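## Task

Bring plate hotel H1 in line with its manifest (slot 1: C15, slot 2: C51, slot 3: C16, slot 4: empty). When finished: every manifest plate that carries a label, including one sitting on landing nest L1, is pushed fully home in its proper slot with the ID label facing the front; every plate not on the manifest, or with no label, rests flat within the locators of an unoccupied quarantine nest (QR1 or QR2); a slot whose listed ID belongs to no plate present is left empty; plates that were already correctly stored or already quarantined stay exactly where they began. Then release and move the hand away.

## Robot and tools

Robot: one 7-joint arm with a two-pad parallel gripper. Joint order (column order everywhere): waist, shoulder, upper arm roll, elbow, forearm roll, wrist pitch, wrist roll. Stated ranges in radians: waist -6.283..6.283, shoulder -2.059..2.094, upper arm roll -6.283..6.283, elbow -0.192..3.927, forearm roll -6.283..6.283, wrist pitch -1.693..3.142, wrist roll -6.283..6.283. Actual ends may differ from these by up to 0.010 rad.

Stations: H1 is a 4-slot plate hotel, slot 1 lowest. A plate sits in a slot short end forward and counts as home only when pushed back against the rear stop; sliding a plate along its shelf is allowed. Releasing a plate far short of home risks it tipping off. A blank front end means the plate is reversed or unlabelled. RG is a regrip nest in front of H1; RG and recovery nest N6 may be used as intermediate spots. L1 is the landing nest. QR1 and QR2 are the quarantine nests, marked red; every nest has a name label on the deck.

Gripper: pads open to 84 mm. Grip plates (or blocks, reservoirs) only across their width, on the body above the base flange; driving a pad down onto a flange can jam it, and opening may not release it. Fingers point along the gripper's +z and close along its y axis. end_effector_position is the midpoint between closed pads, roughly 2 cm behind the tips; closing pushes the tips about 10 mm further out along +z. Expect occasional brief tugs on a held part.

Scene frame: origin on the table surface under the arm base, +z up, +y to the left when looking along +x. Positions in metres, orientation as quaternion wxyz, velocities in m/s and rad/s. The base may be tilted relative to the table, and the reported hand position can be off, more so at long reach.

Tool execute_actions, argument actions: a list holding at most one item, or empty.
- Empty list: no command, just returns the current state (LOOK).
- Action: {"rows": [[...]], "steps": n}. Each row is 8 numbers: the 7 joint target angles as absolute positions in radians (same scale as the Joint positions line), then the gripper opening in [-1, 1], +1 fully open, -1 closed. Rows is a list of 1 to 15 rows, one per control step (1/30 s); steps is 1 to 15 (default 15) and the last row repeats to fill it.
- Wait: {"steps": n} with no rows, n up to 300, no new command.
- Optional pictures (boolean) to include or skip camera images.
A call is refused, sending nothing, if a joint target goes more than 0.010 rad beyond a stated end and also further out than that joint's last reported angle. Targets past the real end are clipped there, and the result may say "joint sent to its limit" (possibly about an earlier action); its absence does not prove more room.

Motion: joint targets move at most 3.14 rad/s, ramp up over 0.16 s, and all joints are timed to arrive together. Each step, a target is kept within 0.623 rad of the measured angle, and targets that would move the hand more than 70 mm from where it is are scaled back. Far goals therefore need several calls. Between calls the arm keeps heading for the last row sent until it nearly stops or a step is HELD; only a new action resumes pushing.

Gripping: grip_measured is the measured opening on the command scale. To hold something, command an opening well below grip_measured; the larger the gap, the harder the squeeze (about 24 N per pad at most for parts up to ~6 cm). Closing fast can press harder. Sending grip_measured back still applies a weaker hold; wide parts may slip.

Result lines: state with end_effector_position, end_effector_quat_wxyz and velocities; Joint positions and Joint velocities in column order plus pad gap (m, 0.084 when open); grip_measured; "joint command not followed" means a clearance check altered or blocked targets (mounting blocks and posts count as arm); HELD marks steps where your row was not fully sent. TORQUE FAULT: if contact torque hits a joint's load limit (waist 44.5, shoulder 44.5, upper arm roll 26.7, elbow 26.7, forearm roll 26.7, wrist pitch 17.8, wrist roll 17.8 N m, held weight included), the arm backs that joint off, holds 10 s and drops the rest of the call. MOTOR HOT appears from 65 °C while carrying loads; at 80 °C an OVER-TEMPERATURE FAULT brakes the arm until it cools. Heat partly carries into the next scene.

Tool zoom_image: camera (cam_head_left, cam_head_right, cam_high, cam_low, cam_wrist, each 504x504) and region [x0, y0, x1, y1] in pixels from the top-left, at most 504x504; gives a closer view of that camera's latest image, useful for reading plate IDs.

Tool finished_scene: scene (1 or 2) ends that scene, grades it and loads the next task; irreversible. The goal must hold afterwards. Replying with no tool call ends everything.

Avoid: dropping or knocking items off the table, slamming, hard hits or heavy pushing, faults and stops. Release and withdraw the hand before ending a scene.

Each tool is called after "Emit:" by a JSON object that holds its "op" and its "data".

## Session

Emit:
{"op": "execute_actions", "data": {"actions": []}}

Scene clock: 0.00 s of 13600.00 s.
end_effector_position=(+0.1274, +0.4437, +0.2709) grip_measured=+1.00 end_effector_quat_wxyz=(+0.158, +0.959, +0.236, +0.022) end_effector_velocity=(-0.000, +0.000, +0.000) end_effector_angular_velocity=(+0.001, +0.000, +0.001)
Joint positions: [ 1.009 -0.344  0.505  0.863 -0.426  1.244  1.452  0.084]
Joint velocities: [ 0.    -0.001  0.001 -0.     0.    -0.    -0.     0.   ]

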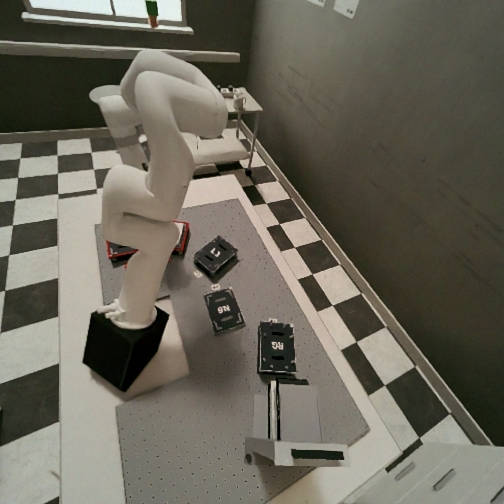

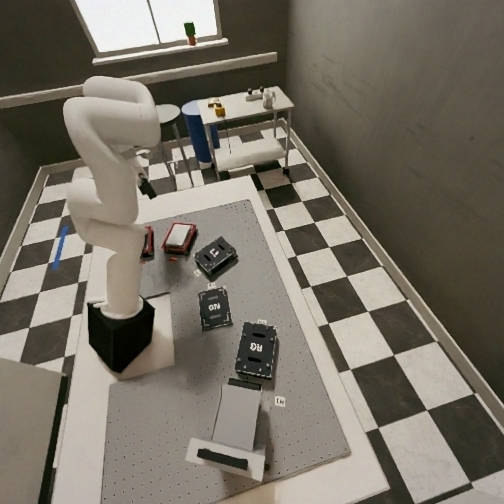

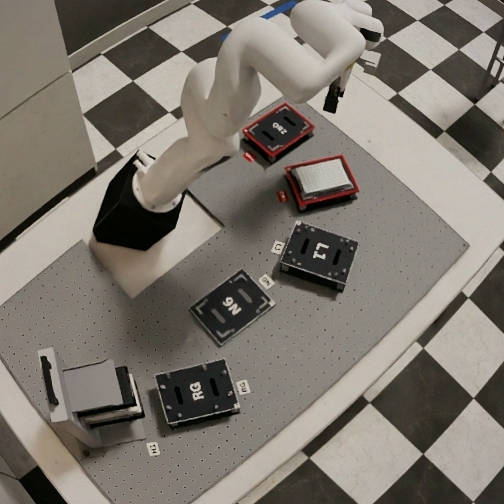

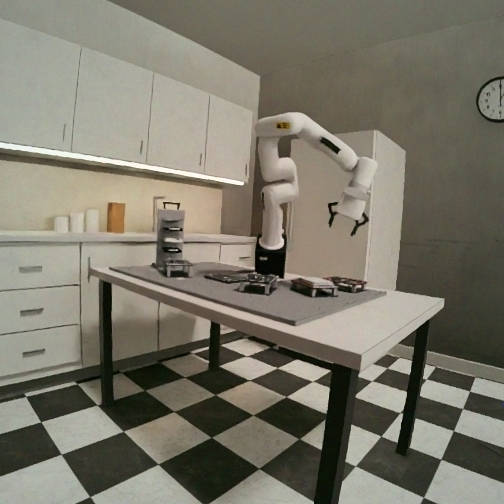

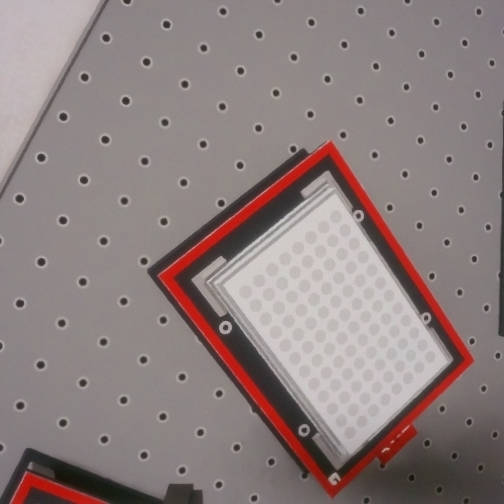

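Emit:
{"op": "zoom_image", "data": {"camera": "cam_low", "region": [140, 195, 220, 285]}}

Emit:
{"op": "zoom_image", "data": {"camera": "cam_high", "region": [30, 330, 260, 470]}}

Region (140, 195, 220, 285) of cam_low's 504x504 image, scaled by 5.600, with more detail than that image has.

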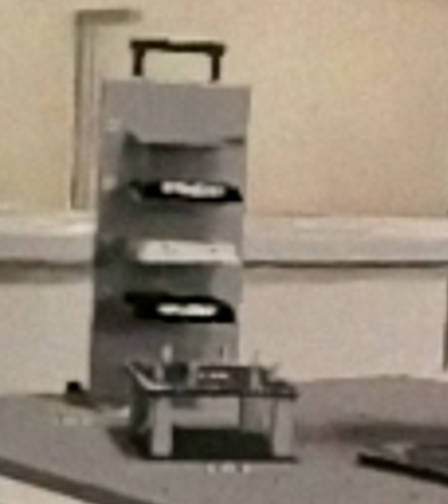

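Region (30, 330, 260, 470) of cam_high's 504x504 image, scaled by 2.191, with more detail than that image has; it fills the top 307 rows of this view, and the rest is white.

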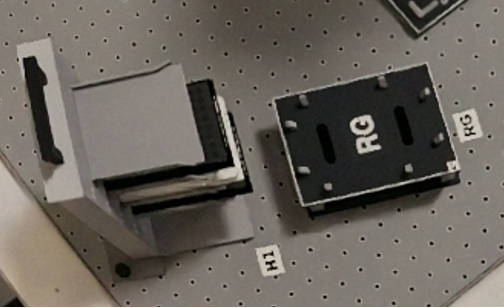

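Emit:
{"op": "execute_actions", "data": {"actions": [{"rows":[[1.009,-0.340,0.49,0.866,-0.424,1.246,1.455,1],[1.009,-0.332,0.46,0.873,-0.42,1.251,1.462,1],[1.01,-0.32,0.42,0.883,-0.414,1.258,1.472,1],[1.01,-0.306,0.37,0.896,-0.407,1.267,1.485,1],[1.015,-0.12,-0.3,1.08,-0.31,1.40,1.65,1]],"steps":15}], "pictures": false}}

Emit:
{"op": "execute_actions", "data": {"actions": [{"rows":[[1.02,0.1,-1.05,1.28,-0.2,1.5,1.85,1]],"steps":15}], "pictures": false}}

Emit:
{"op": "execute_actions", "data": {"actions": [{"rows":[[1.02,0.1,-1.05,1.28,-0.2,1.5,1.85,1]],"steps":15}], "pictures": false}}

Emit:
{"op": "execute_actions", "data": {"actions": [{"rows":[[1.03,0.575,-1.35,1.2,-0.1,1.35,2.0,1]],"steps":15}], "pictures": false}}

Emit:
{"op": "execute_actions", "data": {"actions": [{"rows":[[1.037,1.052,-1.289,1.1105,0,1.164,2.163,1]],"steps":15}], "pictures": false}}

Emit:
{"op": "execute_actions", "data": {"actions": [{"steps":12}]}}

Scene clock: 58.77 s of 13600.00 s.
end_effector_position=(+0.2467, +0.4043, +0.2190) grip_measured=+1.00 end_effector_quat_wxyz=(+0.262, +0.964, -0.012, -0.043) end_effector_velocity=(+0.313, -0.177, -0.128) end_effector_angular_velocity=(-0.613, -0.111, -1.297)
Joint positions: [ 1.012 -0.226  0.101  0.976 -0.365  1.325  1.556  0.084]
Joint velocities: [ 0.006  0.285 -1.077  0.277  0.147  0.199  0.251  0.   ]
Steps of this call (steps 1 to 90: nothing new was sent; then 55.27 s passed at rest; steps 91 to 105: all 15 steps of this action). Readings (joint positions):
91: [1.009 -0.344 0.505 0.863 -0.426 1.244 1.452]
92: [1.009 -0.343 0.503 0.863 -0.426 1.244 1.453]
94: [1.010 -0.338 0.483 0.869 -0.422 1.248 1.458]
98: [1.012 -0.298 0.360 0.907 -0.402 1.274 1.493]
105: the state above

Scene clock: 59.27 s of 13600.00 s.
end_effector_position=(+0.3856, +0.2871, +0.1684) grip_measured=+1.00 end_effector_quat_wxyz=(+0.390, +0.850, -0.349, -0.055) end_effector_velocity=(+0.243, -0.305, -0.027) end_effector_angular_velocity=(-0.625, -0.376, -1.073)
Joint positions: [ 1.017 -0.031 -0.43   1.157 -0.267  1.43   1.731  0.084]
Joint velocities: [ 0.006  0.241 -1.018  0.225  0.123  0.127  0.218 -0.   ]
Steps of this call (steps 1 to 15: all 15 steps of this action). Readings (joint positions):
1: [1.012 -0.216 0.065 0.986 -0.360 1.332 1.564]
2: [1.012 -0.204 0.029 0.998 -0.353 1.340 1.576]
4: [1.013 -0.167 -0.044 1.033 -0.335 1.360 1.610]
8: [1.015 -0.104 -0.188 1.090 -0.303 1.392 1.665]
15: the state above

Scene clock: 59.77 s of 13600.00 s.
end_effector_position=(+0.4803, +0.1175, +0.1924) grip_measured=+1.00 end_effector_quat_wxyz=(+0.449, +0.670, -0.591, -0.002) end_effector_velocity=(+0.129, -0.350, +0.123) end_effector_angular_velocity=(-0.642, -0.496, -0.917)
Joint positions: [ 1.019  0.076 -0.935  1.257 -0.212  1.487  1.828  0.084]
Joint velocities: [ 0.004  0.209 -0.99   0.195  0.104  0.11   0.187 -0.   ]
Steps of this call (steps 1 to 15: all 15 steps of this action). Readings (joint positions):
1: [1.017 -0.024 -0.464 1.164 -0.263 1.434 1.738]
2: [1.017 -0.016 -0.498 1.171 -0.259 1.438 1.744]
4: [1.017 -0.002 -0.565 1.184 -0.252 1.446 1.757]
8: [1.018 0.026 -0.700 1.211 -0.238 1.461 1.783]
15: the state above

Scene clock: 60.27 s of 13600.00 s.
end_effector_position=(+0.4799, -0.0475, +0.2036) grip_measured=+1.00 end_effector_quat_wxyz=(-0.548, -0.435, +0.686, -0.197) end_effector_velocity=(+0.019, -0.053, +0.030) end_effector_angular_velocity=(-0.272, -0.170, -0.006)
Joint positions: [ 1.029  0.557 -1.337  1.202 -0.104  1.356  1.994  0.084]
Joint velocities: [ 0.016  0.233 -0.177 -0.007  0.058 -0.083  0.085  0.   ]
Steps of this call (steps 1 to 15: all 15 steps of this action). Readings (joint positions):
1: [1.019 0.083 -0.967 1.263 -0.209 1.490 1.834]
2: [1.019 0.094 -0.998 1.268 -0.204 1.491 1.842]
4: [1.019 0.152 -1.056 1.265 -0.190 1.475 1.865]
8: [1.026 0.338 -1.172 1.232 -0.151 1.422 1.922]
15: the state above

Scene clock: 60.77 s of 13600.00 s.
end_effector_position=(+0.4474, -0.0999, +0.1515) grip_measured=+1.00 end_effector_quat_wxyz=(+0.600, +0.373, -0.603, +0.370) end_effector_velocity=(+0.021, -0.013, +0.010) end_effector_angular_velocity=(-0.058, -0.083, +0.054)
Joint positions: [ 1.036  1.044 -1.292  1.111 -0.002  1.168  2.16   0.084]
Joint velocities: [-0.005  0.067 -0.048  0.01   0.02  -0.049  0.038  0.   ]
Steps of this call (steps 1 to 15: all 15 steps of this action). Readings (joint positions):
1: [1.029 0.564 -1.342 1.201 -0.103 1.354 1.996]
2: [1.029 0.574 -1.344 1.201 -0.100 1.349 2.000]
4: [1.029 0.631 -1.343 1.192 -0.087 1.325 2.022]
8: [1.037 0.880 -1.302 1.144 -0.036 1.231 2.104]
15: the state above

Scene clock: 61.17 s of 13600.00 s.
end_effector_position=(+0.4470, -0.1004, +0.1500) grip_measured=+1.00 end_effector_quat_wxyz=(+0.600, +0.373, -0.601, +0.373) end_effector_velocity=(-0.001, -0.001, -0.001) end_effector_angular_velocity=(-0.003, +0.004, +0.001)
Joint positions: [ 1.037  1.051 -1.289  1.111 -0.     1.164  2.163  0.084]
Joint velocities: [-0.     0.005  0.003 -0.001 -0.    -0.001  0.001 -0.   ]
Steps of this call (steps 1 to 12: the robot went on to your last target). Readings (joint positions):
1: [1.036 1.046 -1.293 1.111 -0.001 1.166 2.161]
2: [1.036 1.047 -1.293 1.112 -0.001 1.165 2.162]
4: [1.037 1.049 -1.292 1.111 -0.001 1.165 2.162]
8: [1.037 1.050 -1.290 1.111 -0.000 1.164 2.163]
12: the state above

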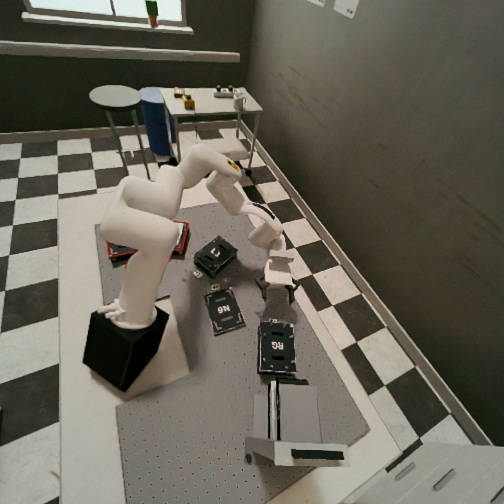

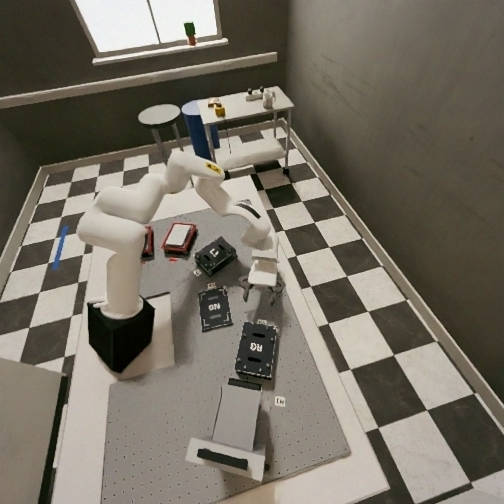

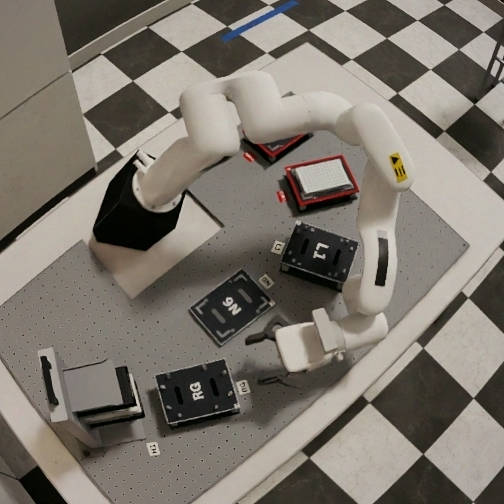

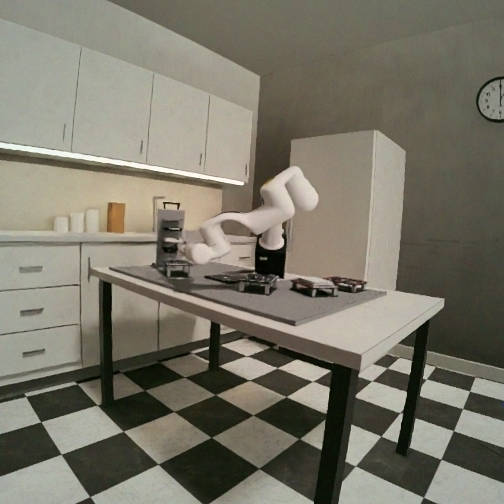

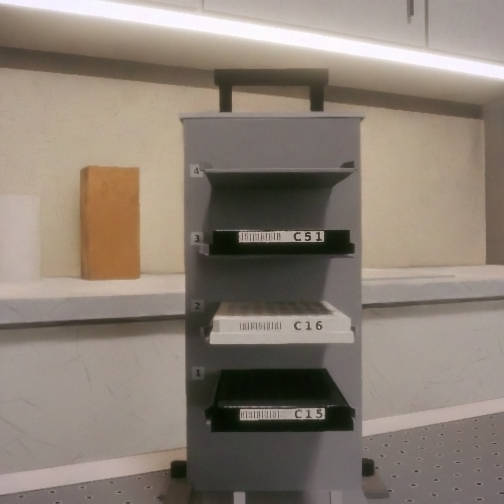

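Emit:
{"op": "zoom_image", "data": {"camera": "cam_wrist", "region": [180, 150, 380, 300]}}

Emit:
{"op": "zoom_image", "data": {"camera": "cam_wrist", "region": [180, 290, 380, 440]}}

Region (180, 150, 380, 300) of cam_wrist's 504x504 image, scaled by 2.520, with more detail than that image has; it fills the top 378 rows of this view, and the rest is white.

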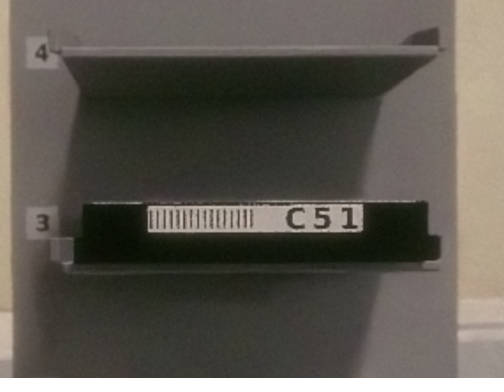

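Region (180, 290, 380, 440) of cam_wrist's 504x504 image, scaled by 2.520, with more detail than that image has; it fills the top 378 rows of this view, and the rest is white.

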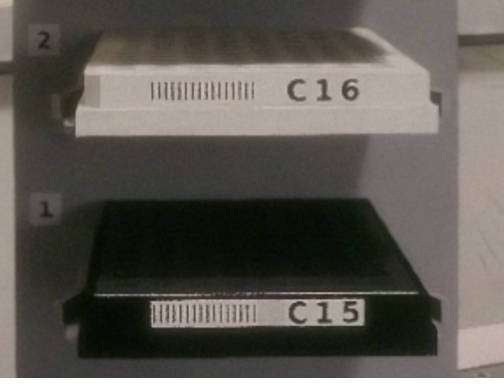

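Emit:
{"op": "execute_actions", "data": {"actions": [{"rows":[[1.0356,1.0505,-1.2927,1.1029,0,1.1545,2.1586,1],[1.0329,1.0476,-1.3002,1.0878,0,1.1354,2.1497,1],[1.0289,1.0432,-1.3113,1.0651,0,1.1069,2.1364,1],[1.0241,1.0380,-1.3244,1.0386,0,1.0735,2.1209,1],[1.0187,1.0322,-1.3393,1.0083,0,1.0355,2.1031,1],[1.0133,1.0263,-1.3542,0.9780,0,0.9974,2.0854,1],[1.0079,1.0204,-1.3691,0.9477,0,0.9593,2.0677,1],[1.0025,1.0145,-1.3840,0.9175,0,0.9212,2.0499,1],[0.9971,1.0086,-1.3989,0.8872,0,0.8831,2.0322,1],[0.9916,1.0028,-1.4138,0.8569,0,0.8450,2.0145,1],[0.9862,0.9969,-1.4287,0.8266,0,0.8069,1.9967,1],[0.9808,0.9910,-1.4435,0.7963,0,0.7688,1.9790,1],[0.9761,0.9859,-1.4566,0.7699,0,0.7355,1.9635,1],[0.9720,0.9814,-1.4678,0.7471,0,0.7069,1.9502,1],[0.9693,0.9785,-1.4752,0.7320,0,0.6879,1.9413,1]],"steps":15}], "pictures": false}}

Emit:
{"op": "execute_actions", "data": {"actions": [{"steps":20}]}}

Scene clock: 127.93 s of 13600.00 s.
end_effector_position=(+0.4165, -0.1991, +0.2139) grip_measured=+1.00 end_effector_quat_wxyz=(+0.577, +0.387, -0.623, +0.359) end_effector_velocity=(-0.153, -0.261, +0.202) end_effector_angular_velocity=(+0.173, -0.100, +0.018)
Joint positions: [ 0.987  0.998 -1.426  0.834 -0.     0.818  2.002  0.084]
Joint velocities: [-0.152 -0.165 -0.415 -0.845 -0.    -1.048 -0.489 -0.   ]
Steps of this call (steps 1 to 15: the robot went on to your last target; steps 16 to 90: nothing new was sent; then 63.27 s passed at rest; steps 91 to 105: all 15 steps of this action). Readings (joint positions):
91: [1.037 1.052 -1.289 1.110 0.000 1.164 2.163]
92: [1.037 1.052 -1.290 1.109 0.000 1.161 2.162]
94: [1.036 1.049 -1.294 1.098 0.000 1.145 2.155]
98: [1.023 1.036 -1.329 1.029 0.000 1.059 2.114]
105: the state above

Scene clock: 128.60 s of 13600.00 s.
end_effector_position=(+0.3970, -0.2279, +0.2370) grip_measured=+1.00 end_effector_quat_wxyz=(+0.568, +0.394, -0.628, +0.356) end_effector_velocity=(-0.001, -0.001, +0.001) end_effector_angular_velocity=(-0.001, -0.002, -0.003)
Joint positions: [ 0.97   0.979 -1.475  0.732  0.     0.688  1.941  0.084]
Joint velocities: [-0.001 -0.001 -0.002 -0.002 -0.    -0.    -0.     0.   ]
Steps of this call (steps 1 to 20: the robot went on to your last target). Readings (joint positions):
1: [0.982 0.993 -1.440 0.806 -0.000 0.784 1.986]
2: [0.977 0.988 -1.451 0.782 -0.000 0.755 1.972]
4: [0.971 0.982 -1.467 0.751 -0.000 0.717 1.955]
8: [0.970 0.979 -1.472 0.737 0.000 0.693 1.944]
20: the state above

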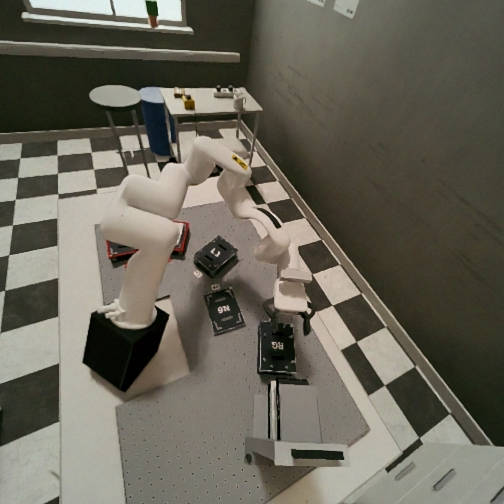

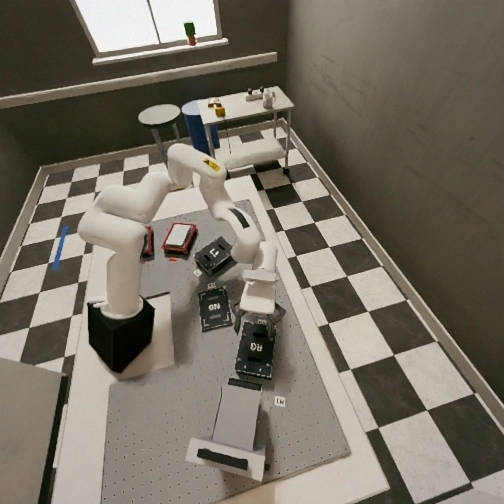

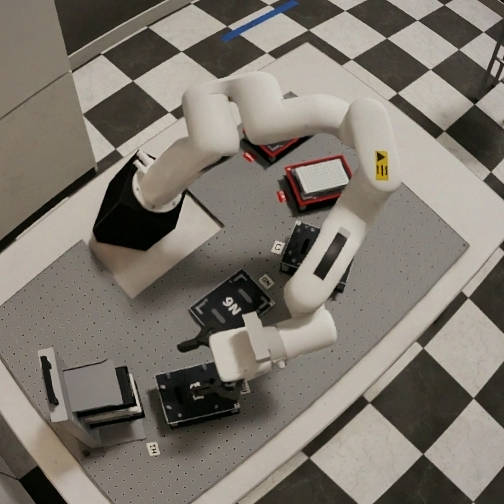

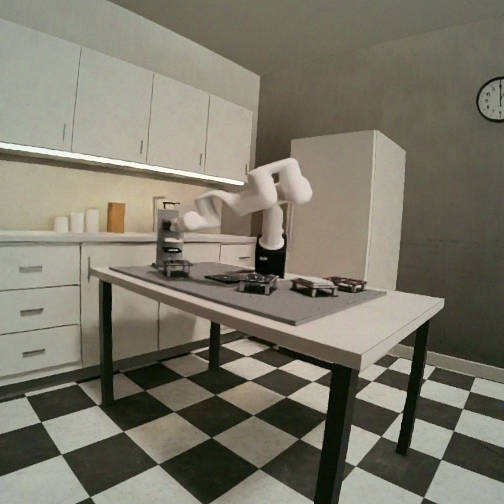

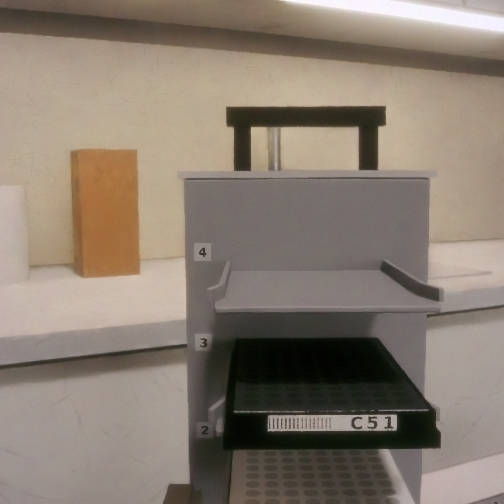

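Emit:
{"op": "zoom_image", "data": {"camera": "cam_wrist", "region": [200, 250, 326, 376]}}

Emit:
{"op": "zoom_image", "data": {"camera": "cam_wrist", "region": [334, 250, 460, 376]}}

Emit:
{"op": "zoom_image", "data": {"camera": "cam_wrist", "region": [160, 378, 286, 504]}}

Emit:
{"op": "zoom_image", "data": {"camera": "cam_wrist", "region": [334, 360, 460, 486]}}

Region (200, 250, 326, 376) of cam_wrist's 504x504 image, scaled by 4.000, with more detail than that image has.

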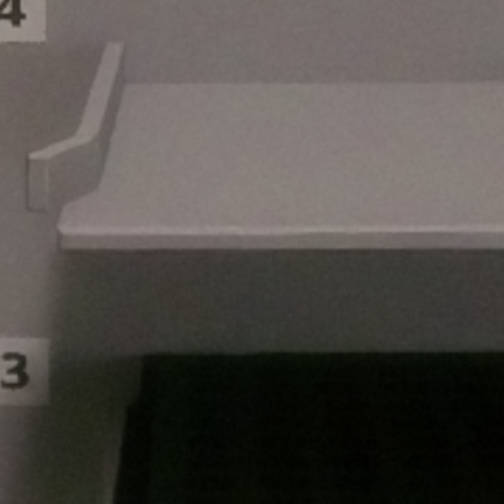

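Region (334, 250, 460, 376) of cam_wrist's 504x504 image, scaled by 4.000, with more detail than that image has.

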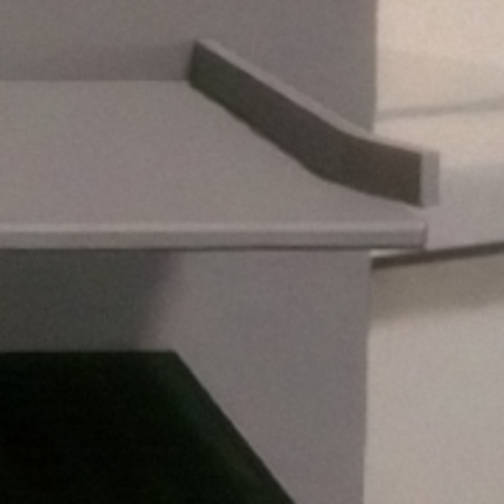

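Region (160, 378, 286, 504) of cam_wrist's 504x504 image, scaled by 4.000, with more detail than that image has.

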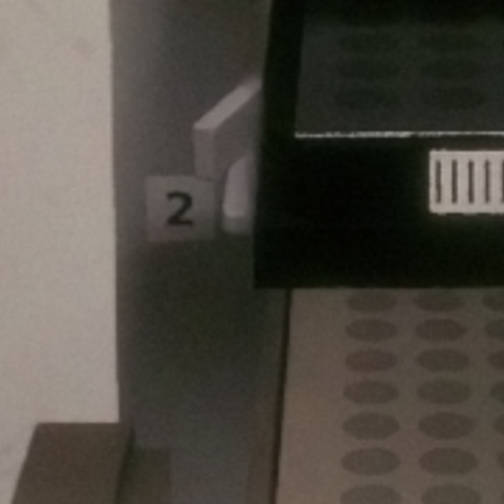

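Region (334, 360, 460, 486) of cam_wrist's 504x504 image, scaled by 4.000, with more detail than that image has.

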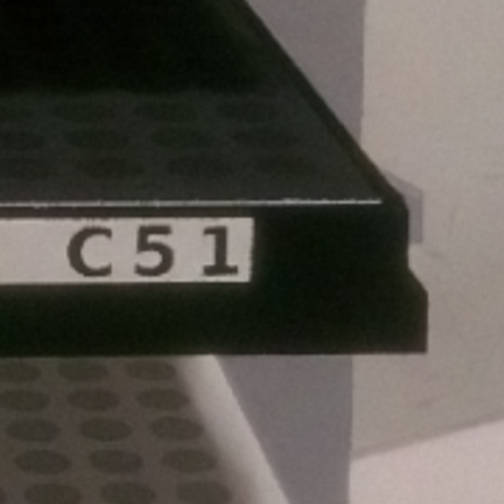

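Emit:
{"op": "execute_actions", "data": {"actions": [{"rows":[[0.9638,0.9790,-1.4725,0.7307,0,0.6819,1.9410,1],[0.9527,0.9800,-1.4670,0.7280,0,0.6700,1.9403,1],[0.9362,0.9815,-1.4589,0.7239,0,0.6521,1.9392,1],[0.9163,0.9833,-1.4490,0.7191,0,0.6307,1.9379,1],[0.8964,0.9852,-1.4392,0.7142,0,0.6092,1.9367,1],[0.8788,0.9868,-1.4305,0.7099,0,0.5902,1.9356,1],[0.8666,0.9879,-1.4245,0.7070,0,0.5770,1.9348,1],[0.8589,0.9886,-1.4207,0.7051,0,0.5687,1.9343,1]],"steps":15}], "pictures": false}}

Emit:
{"op": "execute_actions", "data": {"actions": [{"steps":10}]}}

Emit:
{"op": "zoom_image", "data": {"camera": "cam_wrist", "region": [160, 378, 286, 504]}}

Emit:
{"op": "zoom_image", "data": {"camera": "cam_wrist", "region": [378, 378, 504, 504]}}

Scene clock: 233.93 s of 13600.00 s.
end_effector_position=(+0.3801, -0.2623, +0.2363) grip_measured=+1.00 end_effector_quat_wxyz=(+0.568, +0.394, -0.629, +0.356) end_effector_velocity=(+0.007, -0.004, -0.009) end_effector_angular_velocity=(+0.017, +0.003, +0.033)
Joint positions: [ 0.861  0.988 -1.422  0.706  0.     0.572  1.934  0.084]
Joint velocities: [-0.02   0.002  0.022  0.007 -0.001 -0.045 -0.002  0.   ]
Steps of this call (steps 1 to 15: the robot went on to your last target; steps 16 to 90: nothing new was sent; then 101.83 s passed at rest; steps 91 to 105: all 15 steps of this action). Readings (joint positions):
91: [0.969 0.979 -1.475 0.732 -0.000 0.688 1.941]
92: [0.968 0.979 -1.474 0.732 0.000 0.686 1.941]
94: [0.959 0.979 -1.470 0.730 -0.000 0.675 1.941]
98: [0.908 0.984 -1.445 0.717 -0.000 0.622 1.937]
105: the state above

Scene clock: 234.27 s of 13600.00 s.
end_effector_position=(+0.3800, -0.2629, +0.2361) grip_measured=+1.00 end_effector_quat_wxyz=(+0.568, +0.394, -0.628, +0.356) end_effector_velocity=(-0.001, -0.001, +0.000) end_effector_angular_velocity=(-0.000, +0.001, -0.002)
Joint positions: [ 0.859  0.989 -1.421  0.705  0.     0.569  1.934  0.084]
Joint velocities: [-0.002  0.     0.001 -0.001 -0.    -0.001 -0.     0.   ]
Steps of this call (steps 1 to 10: the robot went on to your last target). Readings (joint positions):
1: [0.861 0.988 -1.422 0.706 -0.000 0.571 1.934]
2: [0.860 0.988 -1.421 0.706 -0.000 0.570 1.934]
4: [0.860 0.989 -1.421 0.706 -0.000 0.569 1.934]
8: [0.859 0.989 -1.421 0.705 0.000 0.569 1.934]
10: the state above

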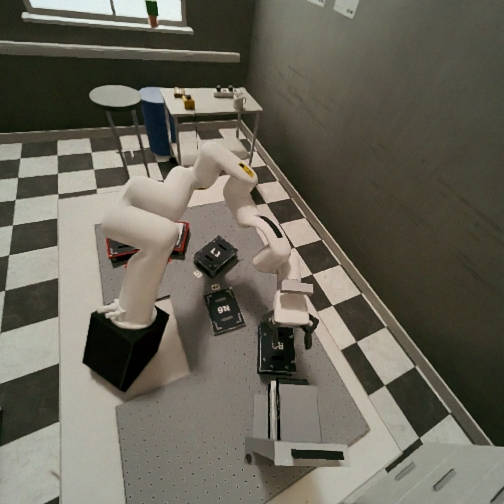

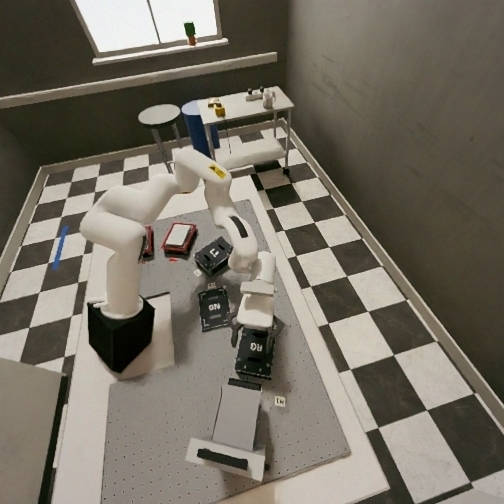

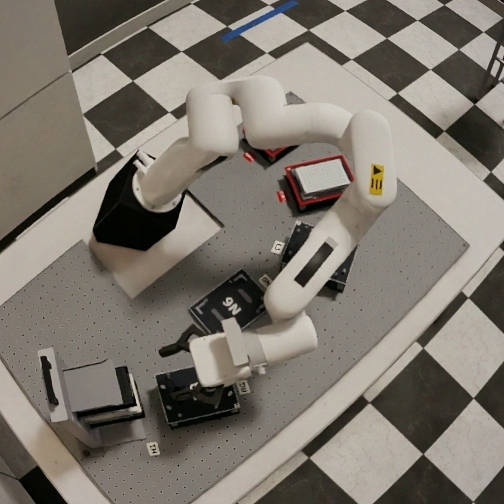

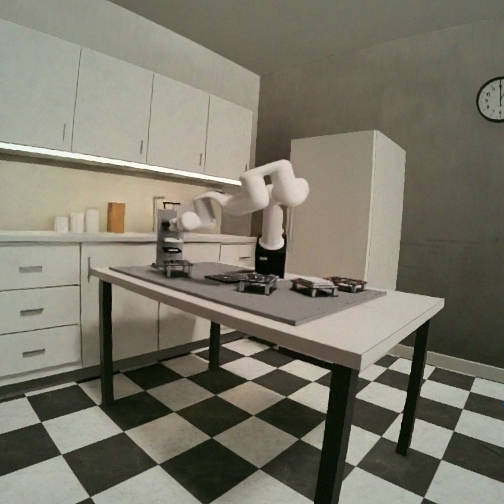

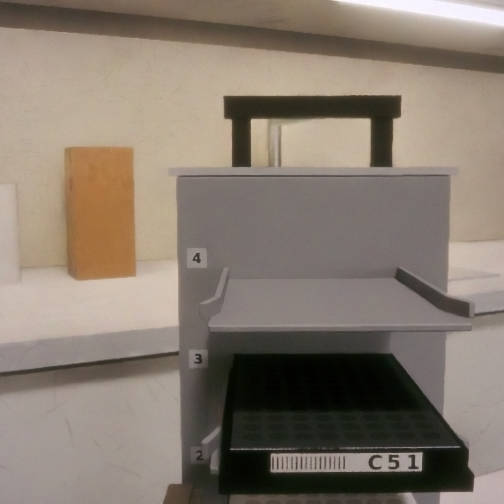

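Region (160, 378, 286, 504) of cam_wrist's 504x504 image, scaled by 4.000, with more detail than that image has.

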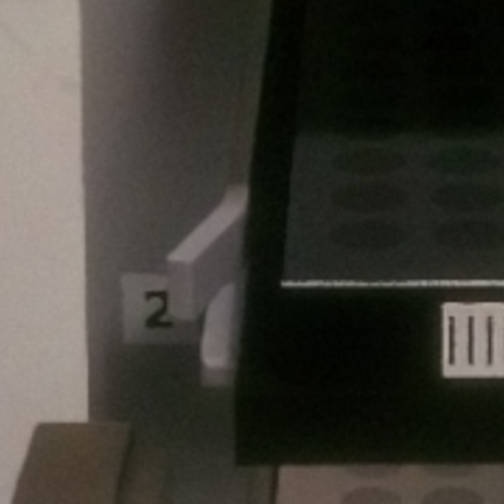

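Region (378, 378, 504, 504) of cam_wrist's 504x504 image, scaled by 4.000, with more detail than that image has.

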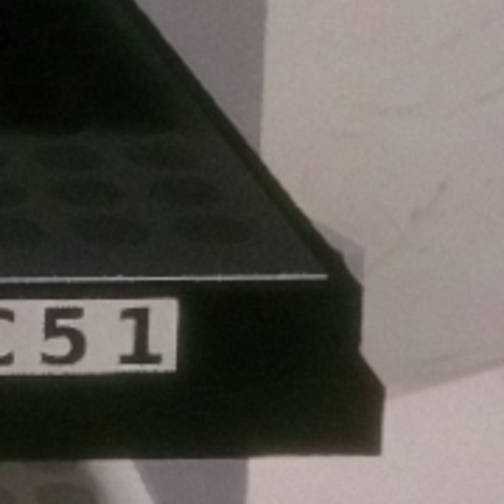

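Emit:
{"op": "execute_actions", "data": {"actions": [{"rows":[[0.8540,0.9892,-1.4185,0.7040,0,0.5635,1.9338,1],[0.8446,0.9905,-1.4141,0.7023,0,0.5537,1.9330,1],[0.8236,0.9932,-1.4042,0.6989,0,0.5324,1.9314,1],[0.7978,0.9968,-1.3921,0.6956,0,0.5072,1.9295,1],[0.7715,1.0007,-1.3798,0.6931,0,0.4821,1.9277,1],[0.7446,1.0050,-1.3673,0.6912,0,0.4571,1.9258,1],[0.7172,1.0097,-1.3545,0.6903,0,0.4325,1.9240,1],[0.6892,1.0147,-1.3416,0.6904,0,0.4082,1.9222,1],[0.6630,1.0196,-1.3295,0.6911,0,0.3861,1.9204,1],[0.6413,1.0239,-1.3196,0.6922,0,0.3682,1.9190,1],[0.6266,1.0268,-1.3129,0.6932,0,0.3563,1.9180,1],[0.6217,1.0278,-1.3106,0.6936,0,0.3523,1.9177,1]],"steps":15}], "pictures": false}}

Emit:
{"op": "execute_actions", "data": {"actions": [{"steps":12}]}}

Emit:
{"op": "zoom_image", "data": {"camera": "cam_wrist", "region": [160, 378, 286, 504]}}

Scene clock: 263.57 s of 13600.00 s.
end_effector_position=(+0.3488, -0.3238, +0.2381) grip_measured=+1.00 end_effector_quat_wxyz=(+0.570, +0.392, -0.628, +0.356) end_effector_velocity=(-0.036, -0.070, +0.001) end_effector_angular_velocity=(+0.002, -0.003, +0.002)
Joint positions: [ 0.64   1.024 -1.32   0.691  0.     0.371  1.919  0.084]
Joint velocities: [-0.268  0.05   0.121  0.006  0.    -0.231 -0.018  0.   ]
Steps of this call (steps 1 to 15: the robot went on to your last target; steps 16 to 90: nothing new was sent; then 25.80 s passed at rest; steps 91 to 105: all 15 steps of this action). Readings (joint positions):
91: [0.859 0.989 -1.421 0.705 0.000 0.568 1.934]
92: [0.858 0.989 -1.420 0.705 0.000 0.567 1.934]
94: [0.849 0.990 -1.416 0.704 -0.000 0.557 1.933]
98: [0.786 0.999 -1.386 0.696 -0.000 0.496 1.929]
105: the state above

Scene clock: 263.97 s of 13600.00 s.
end_effector_position=(+0.3483, -0.3281, +0.2367) grip_measured=+1.00 end_effector_quat_wxyz=(+0.568, +0.394, -0.628, +0.357) end_effector_velocity=(-0.002, -0.001, +0.001) end_effector_angular_velocity=(-0.002, -0.000, -0.004)
Joint positions: [ 0.622  1.028 -1.311  0.694  0.     0.352  1.918  0.084]
Joint velocities: [-0.004  0.001  0.    -0.002  0.    -0.001 -0.     0.   ]
Steps of this call (steps 1 to 12: the robot went on to your last target). Readings (joint positions):
1: [0.633 1.026 -1.317 0.692 0.000 0.365 1.919]
2: [0.629 1.026 -1.315 0.692 0.000 0.360 1.918]
4: [0.625 1.027 -1.312 0.694 -0.000 0.355 1.918]
8: [0.623 1.028 -1.311 0.694 -0.000 0.353 1.918]
12: the state above

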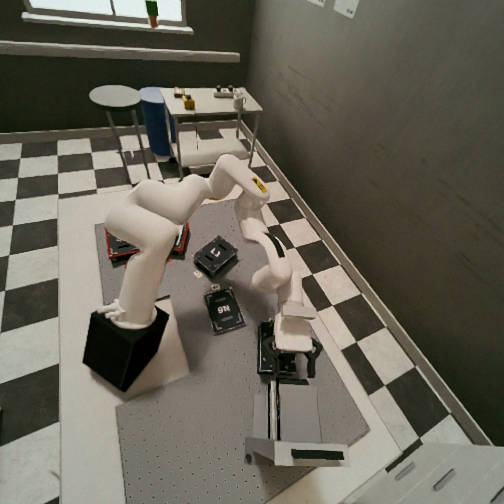

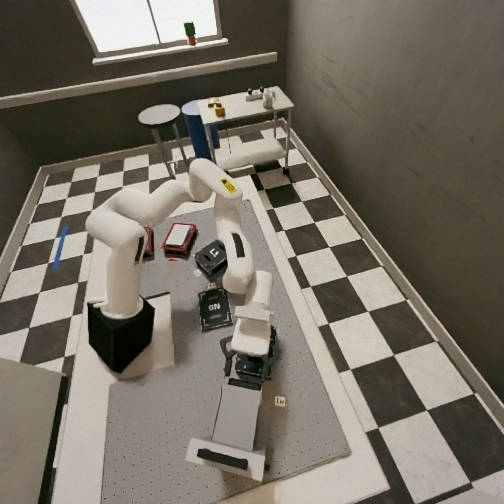

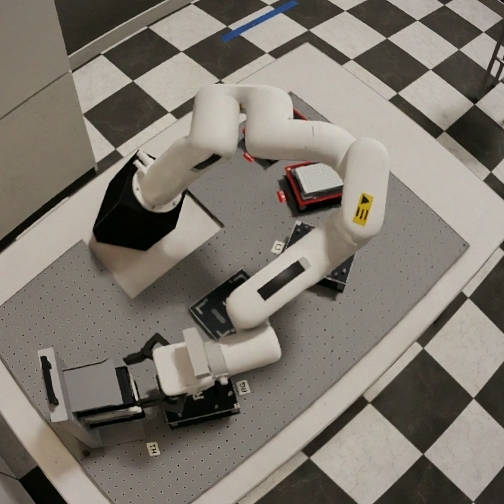

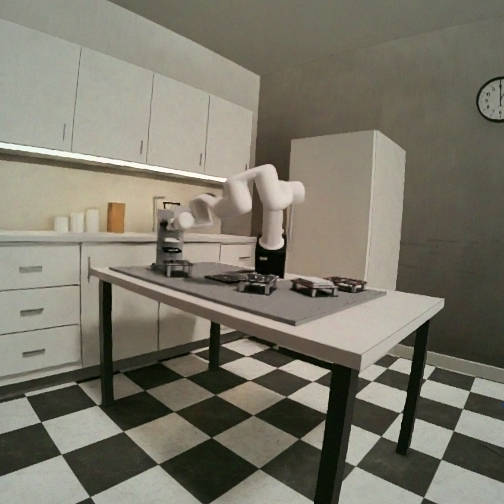

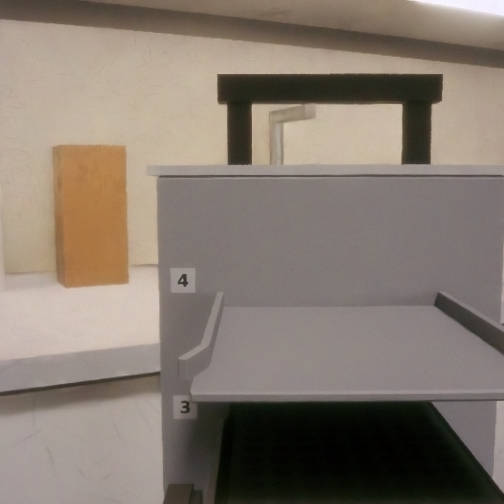

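Region (160, 378, 286, 504) of cam_wrist's 504x504 image, scaled by 4.000, with more detail than that image has.

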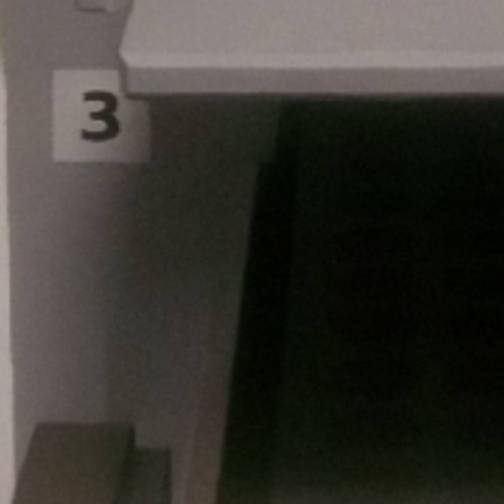

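Emit:
{"op": "zoom_image", "data": {"camera": "cam_wrist", "region": [170, 280, 296, 406]}}

Emit:
{"op": "zoom_image", "data": {"camera": "cam_wrist", "region": [378, 280, 504, 406]}}

Region (170, 280, 296, 406) of cam_wrist's 504x504 image, scaled by 4.000, with more detail than that image has.

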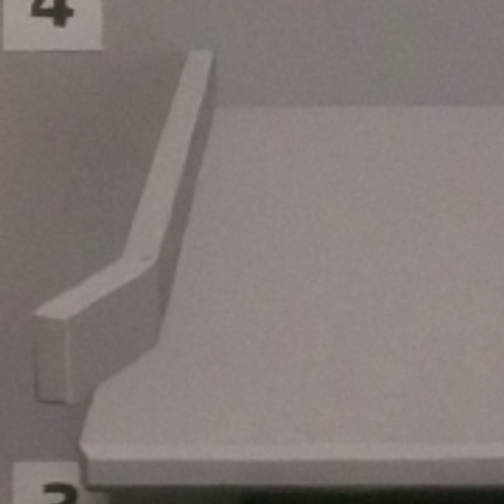

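Region (378, 280, 504, 406) of cam_wrist's 504x504 image, scaled by 4.000, with more detail than that image has.

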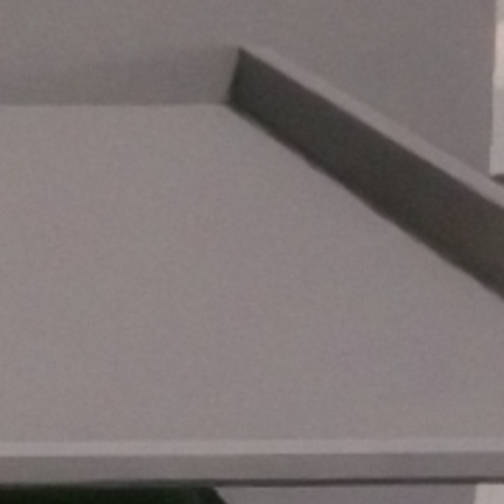

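Emit:
{"op": "execute_actions", "data": {"actions": [{"rows":[[0.6229,1.0277,-1.3108,0.6916,0,0.3513,1.9182,1],[0.6229,1.0277,-1.3108,0.6916,0,0.3513,1.9182,1],[0.6200,1.0283,-1.3095,0.6918,0,0.3489,1.9180,1],[0.6150,1.0293,-1.3072,0.6923,0,0.3450,1.9177,1],[0.6081,1.0308,-1.3041,0.6929,0,0.3395,1.9172,1],[0.6001,1.0325,-1.3005,0.6936,0,0.3332,1.9167,1],[0.5911,1.0344,-1.2964,0.6945,0,0.3262,1.9162,1],[0.5811,1.0366,-1.2918,0.6956,0,0.3184,1.9155,1],[0.5710,1.0388,-1.2872,0.6968,0,0.3106,1.9149,1],[0.5608,1.0411,-1.2826,0.6980,0,0.3028,1.9142,1],[0.5506,1.0434,-1.2780,0.6994,0,0.2951,1.9136,1],[0.5414,1.0455,-1.2738,0.7006,0,0.2882,1.9130,1],[0.5331,1.0474,-1.2701,0.7018,0,0.2820,1.9125,1],[0.5269,1.0488,-1.2673,0.7027,0,0.2774,1.9121,1],[0.5217,1.0500,-1.2649,0.7035,0,0.2736,1.9118,1]],"steps":15}], "pictures": false}}

Emit:
{"op": "execute_actions", "data": {"actions": [{"steps":10}], "pictures": false}}

Emit:
{"op": "execute_actions", "data": {"actions": [{"rows":[[0.5217,1.0500,-1.2649,0.7035,0,0.2736,1.9118,0.97],[0.5217,1.0500,-1.2649,0.7035,0,0.2736,1.9118,0.94],[0.5217,1.0500,-1.2649,0.7035,0,0.2736,1.9118,0.91],[0.5217,1.0500,-1.2649,0.7035,0,0.2736,1.9118,0.88],[0.5217,1.0500,-1.2649,0.7035,0,0.2736,1.9118,0.84],[0.5217,1.0500,-1.2649,0.7035,0,0.2736,1.9118,0.8],[0.5217,1.0500,-1.2649,0.7035,0,0.2736,1.9118,0.6],[0.5217,1.0500,-1.2649,0.7035,0,0.2736,1.9118,0.3],[0.5217,1.0500,-1.2649,0.7035,0,0.2736,1.9118,0],[0.5217,1.0500,-1.2649,0.7035,0,0.2736,1.9118,-0.4],[0.5217,1.0500,-1.2649,0.7035,0,0.2736,1.9118,-1]],"steps":15}]}}

Scene clock: 306.67 s of 13600.00 s.
end_effector_position=(+0.3380, -0.3471, +0.2370) grip_measured=+1.00 end_effector_quat_wxyz=(+0.569, +0.394, -0.628, +0.357) end_effector_velocity=(-0.034, -0.063, +0.001) end_effector_angular_velocity=(-0.002, +0.000, -0.009)
Joint positions: [ 0.548  1.044 -1.277  0.7    0.     0.294  1.913  0.084]
Joint velocities: [-0.252  0.057  0.111  0.031 -0.001 -0.185 -0.015 -0.   ]
Steps of this call (steps 1 to 30: the robot went on to your last target; steps 31 to 90: nothing new was sent; then 39.20 s passed at rest; steps 91 to 105: all 15 steps of this action). Readings (joint positions):
91: [0.622 1.028 -1.311 0.694 0.000 0.352 1.918]
92: [0.622 1.028 -1.311 0.693 0.000 0.352 1.918]
94: [0.622 1.028 -1.310 0.693 0.000 0.351 1.918]
98: [0.608 1.031 -1.304 0.693 -0.000 0.339 1.917]
105: the state above

Scene clock: 307.00 s of 13600.00 s.
end_effector_position=(+0.3352, -0.3534, +0.2365) grip_measured=+1.00 end_effector_quat_wxyz=(+0.568, +0.394, -0.628, +0.356) end_effector_velocity=(-0.001, -0.001, +0.000) end_effector_angular_velocity=(+0.000, +0.000, -0.000)
Joint positions: [ 0.522  1.05  -1.265  0.704 -0.     0.274  1.912  0.084]
Joint velocities: [-0.005  0.001  0.002 -0.    -0.001 -0.004 -0.    -0.   ]
Steps of this call (steps 1 to 10: the robot went on to your last target). Readings (joint positions):
1: [0.540 1.046 -1.273 0.701 0.000 0.288 1.913]
2: [0.534 1.047 -1.271 0.701 0.000 0.283 1.913]
4: [0.526 1.049 -1.268 0.702 0.000 0.278 1.912]
8: [0.523 1.050 -1.265 0.703 -0.000 0.274 1.912]
10: the state above

Scene clock: 307.50 s of 13600.00 s.
end_effector_position=(+0.3352, -0.3535, +0.2365) grip_measured=+0.92 end_effector_quat_wxyz=(+0.568, +0.394, -0.628, +0.356) end_effector_velocity=(+0.000, +0.000, -0.000) end_effector_angular_velocity=(+0.001, -0.000, +0.001)
Joint positions: [ 0.522  1.05  -1.265  0.704  0.     0.274  1.912  0.081]
Joint velocities: [-0.    -0.     0.001 -0.    -0.    -0.001  0.    -0.   ]
Steps of this call (steps 1 to 15: all 15 steps of this action). Readings (joint positions):
1: [0.522 1.050 -1.265 0.704 -0.000 0.274 1.912]
2: [0.522 1.050 -1.265 0.704 -0.000 0.274 1.912]
4: [0.522 1.050 -1.265 0.704 -0.000 0.274 1.912]
8: [0.522 1.050 -1.265 0.704 0.000 0.274 1.912]
15: the state above

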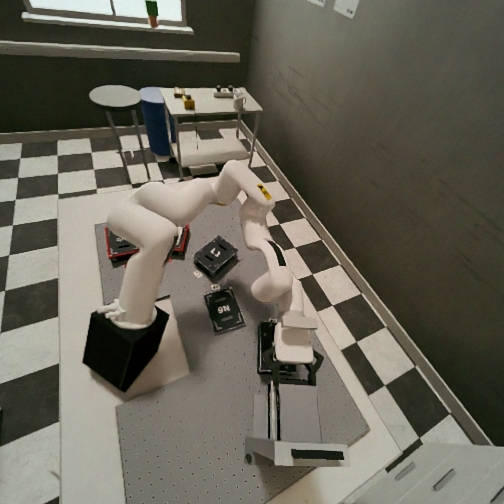

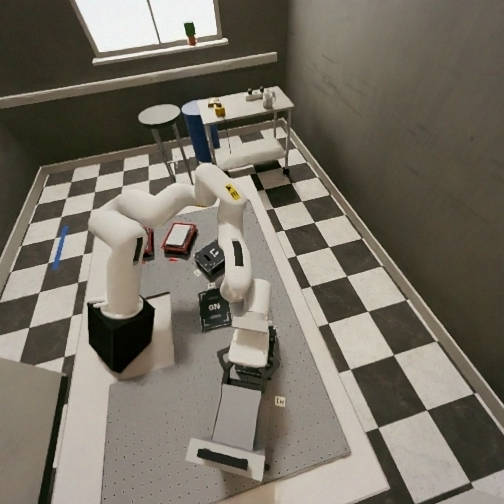

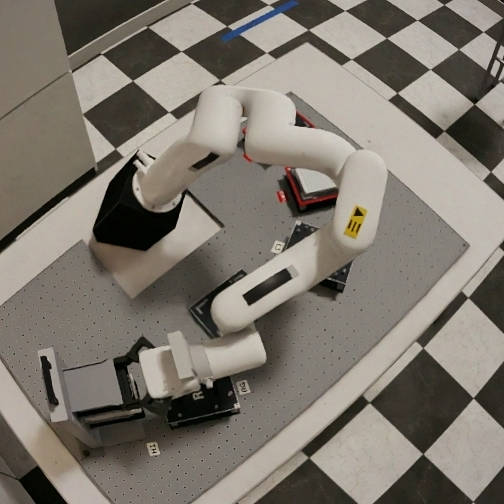

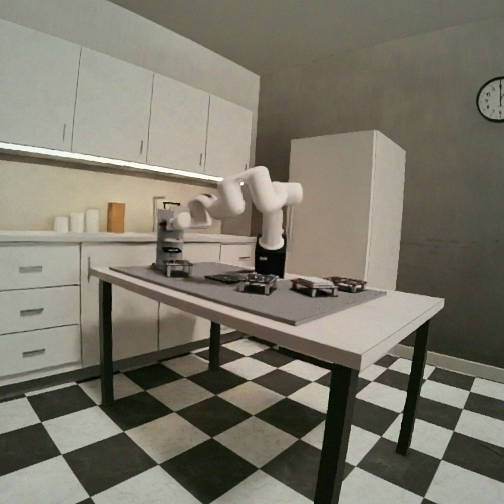

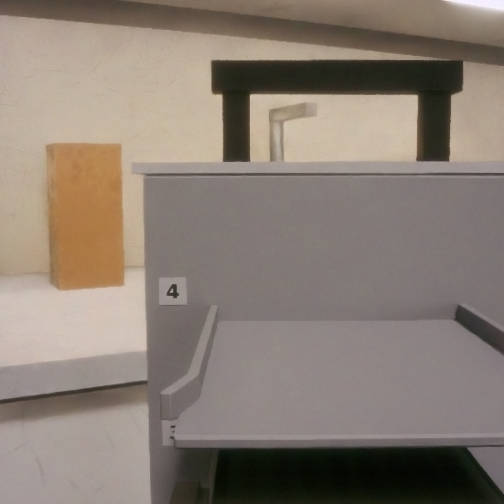

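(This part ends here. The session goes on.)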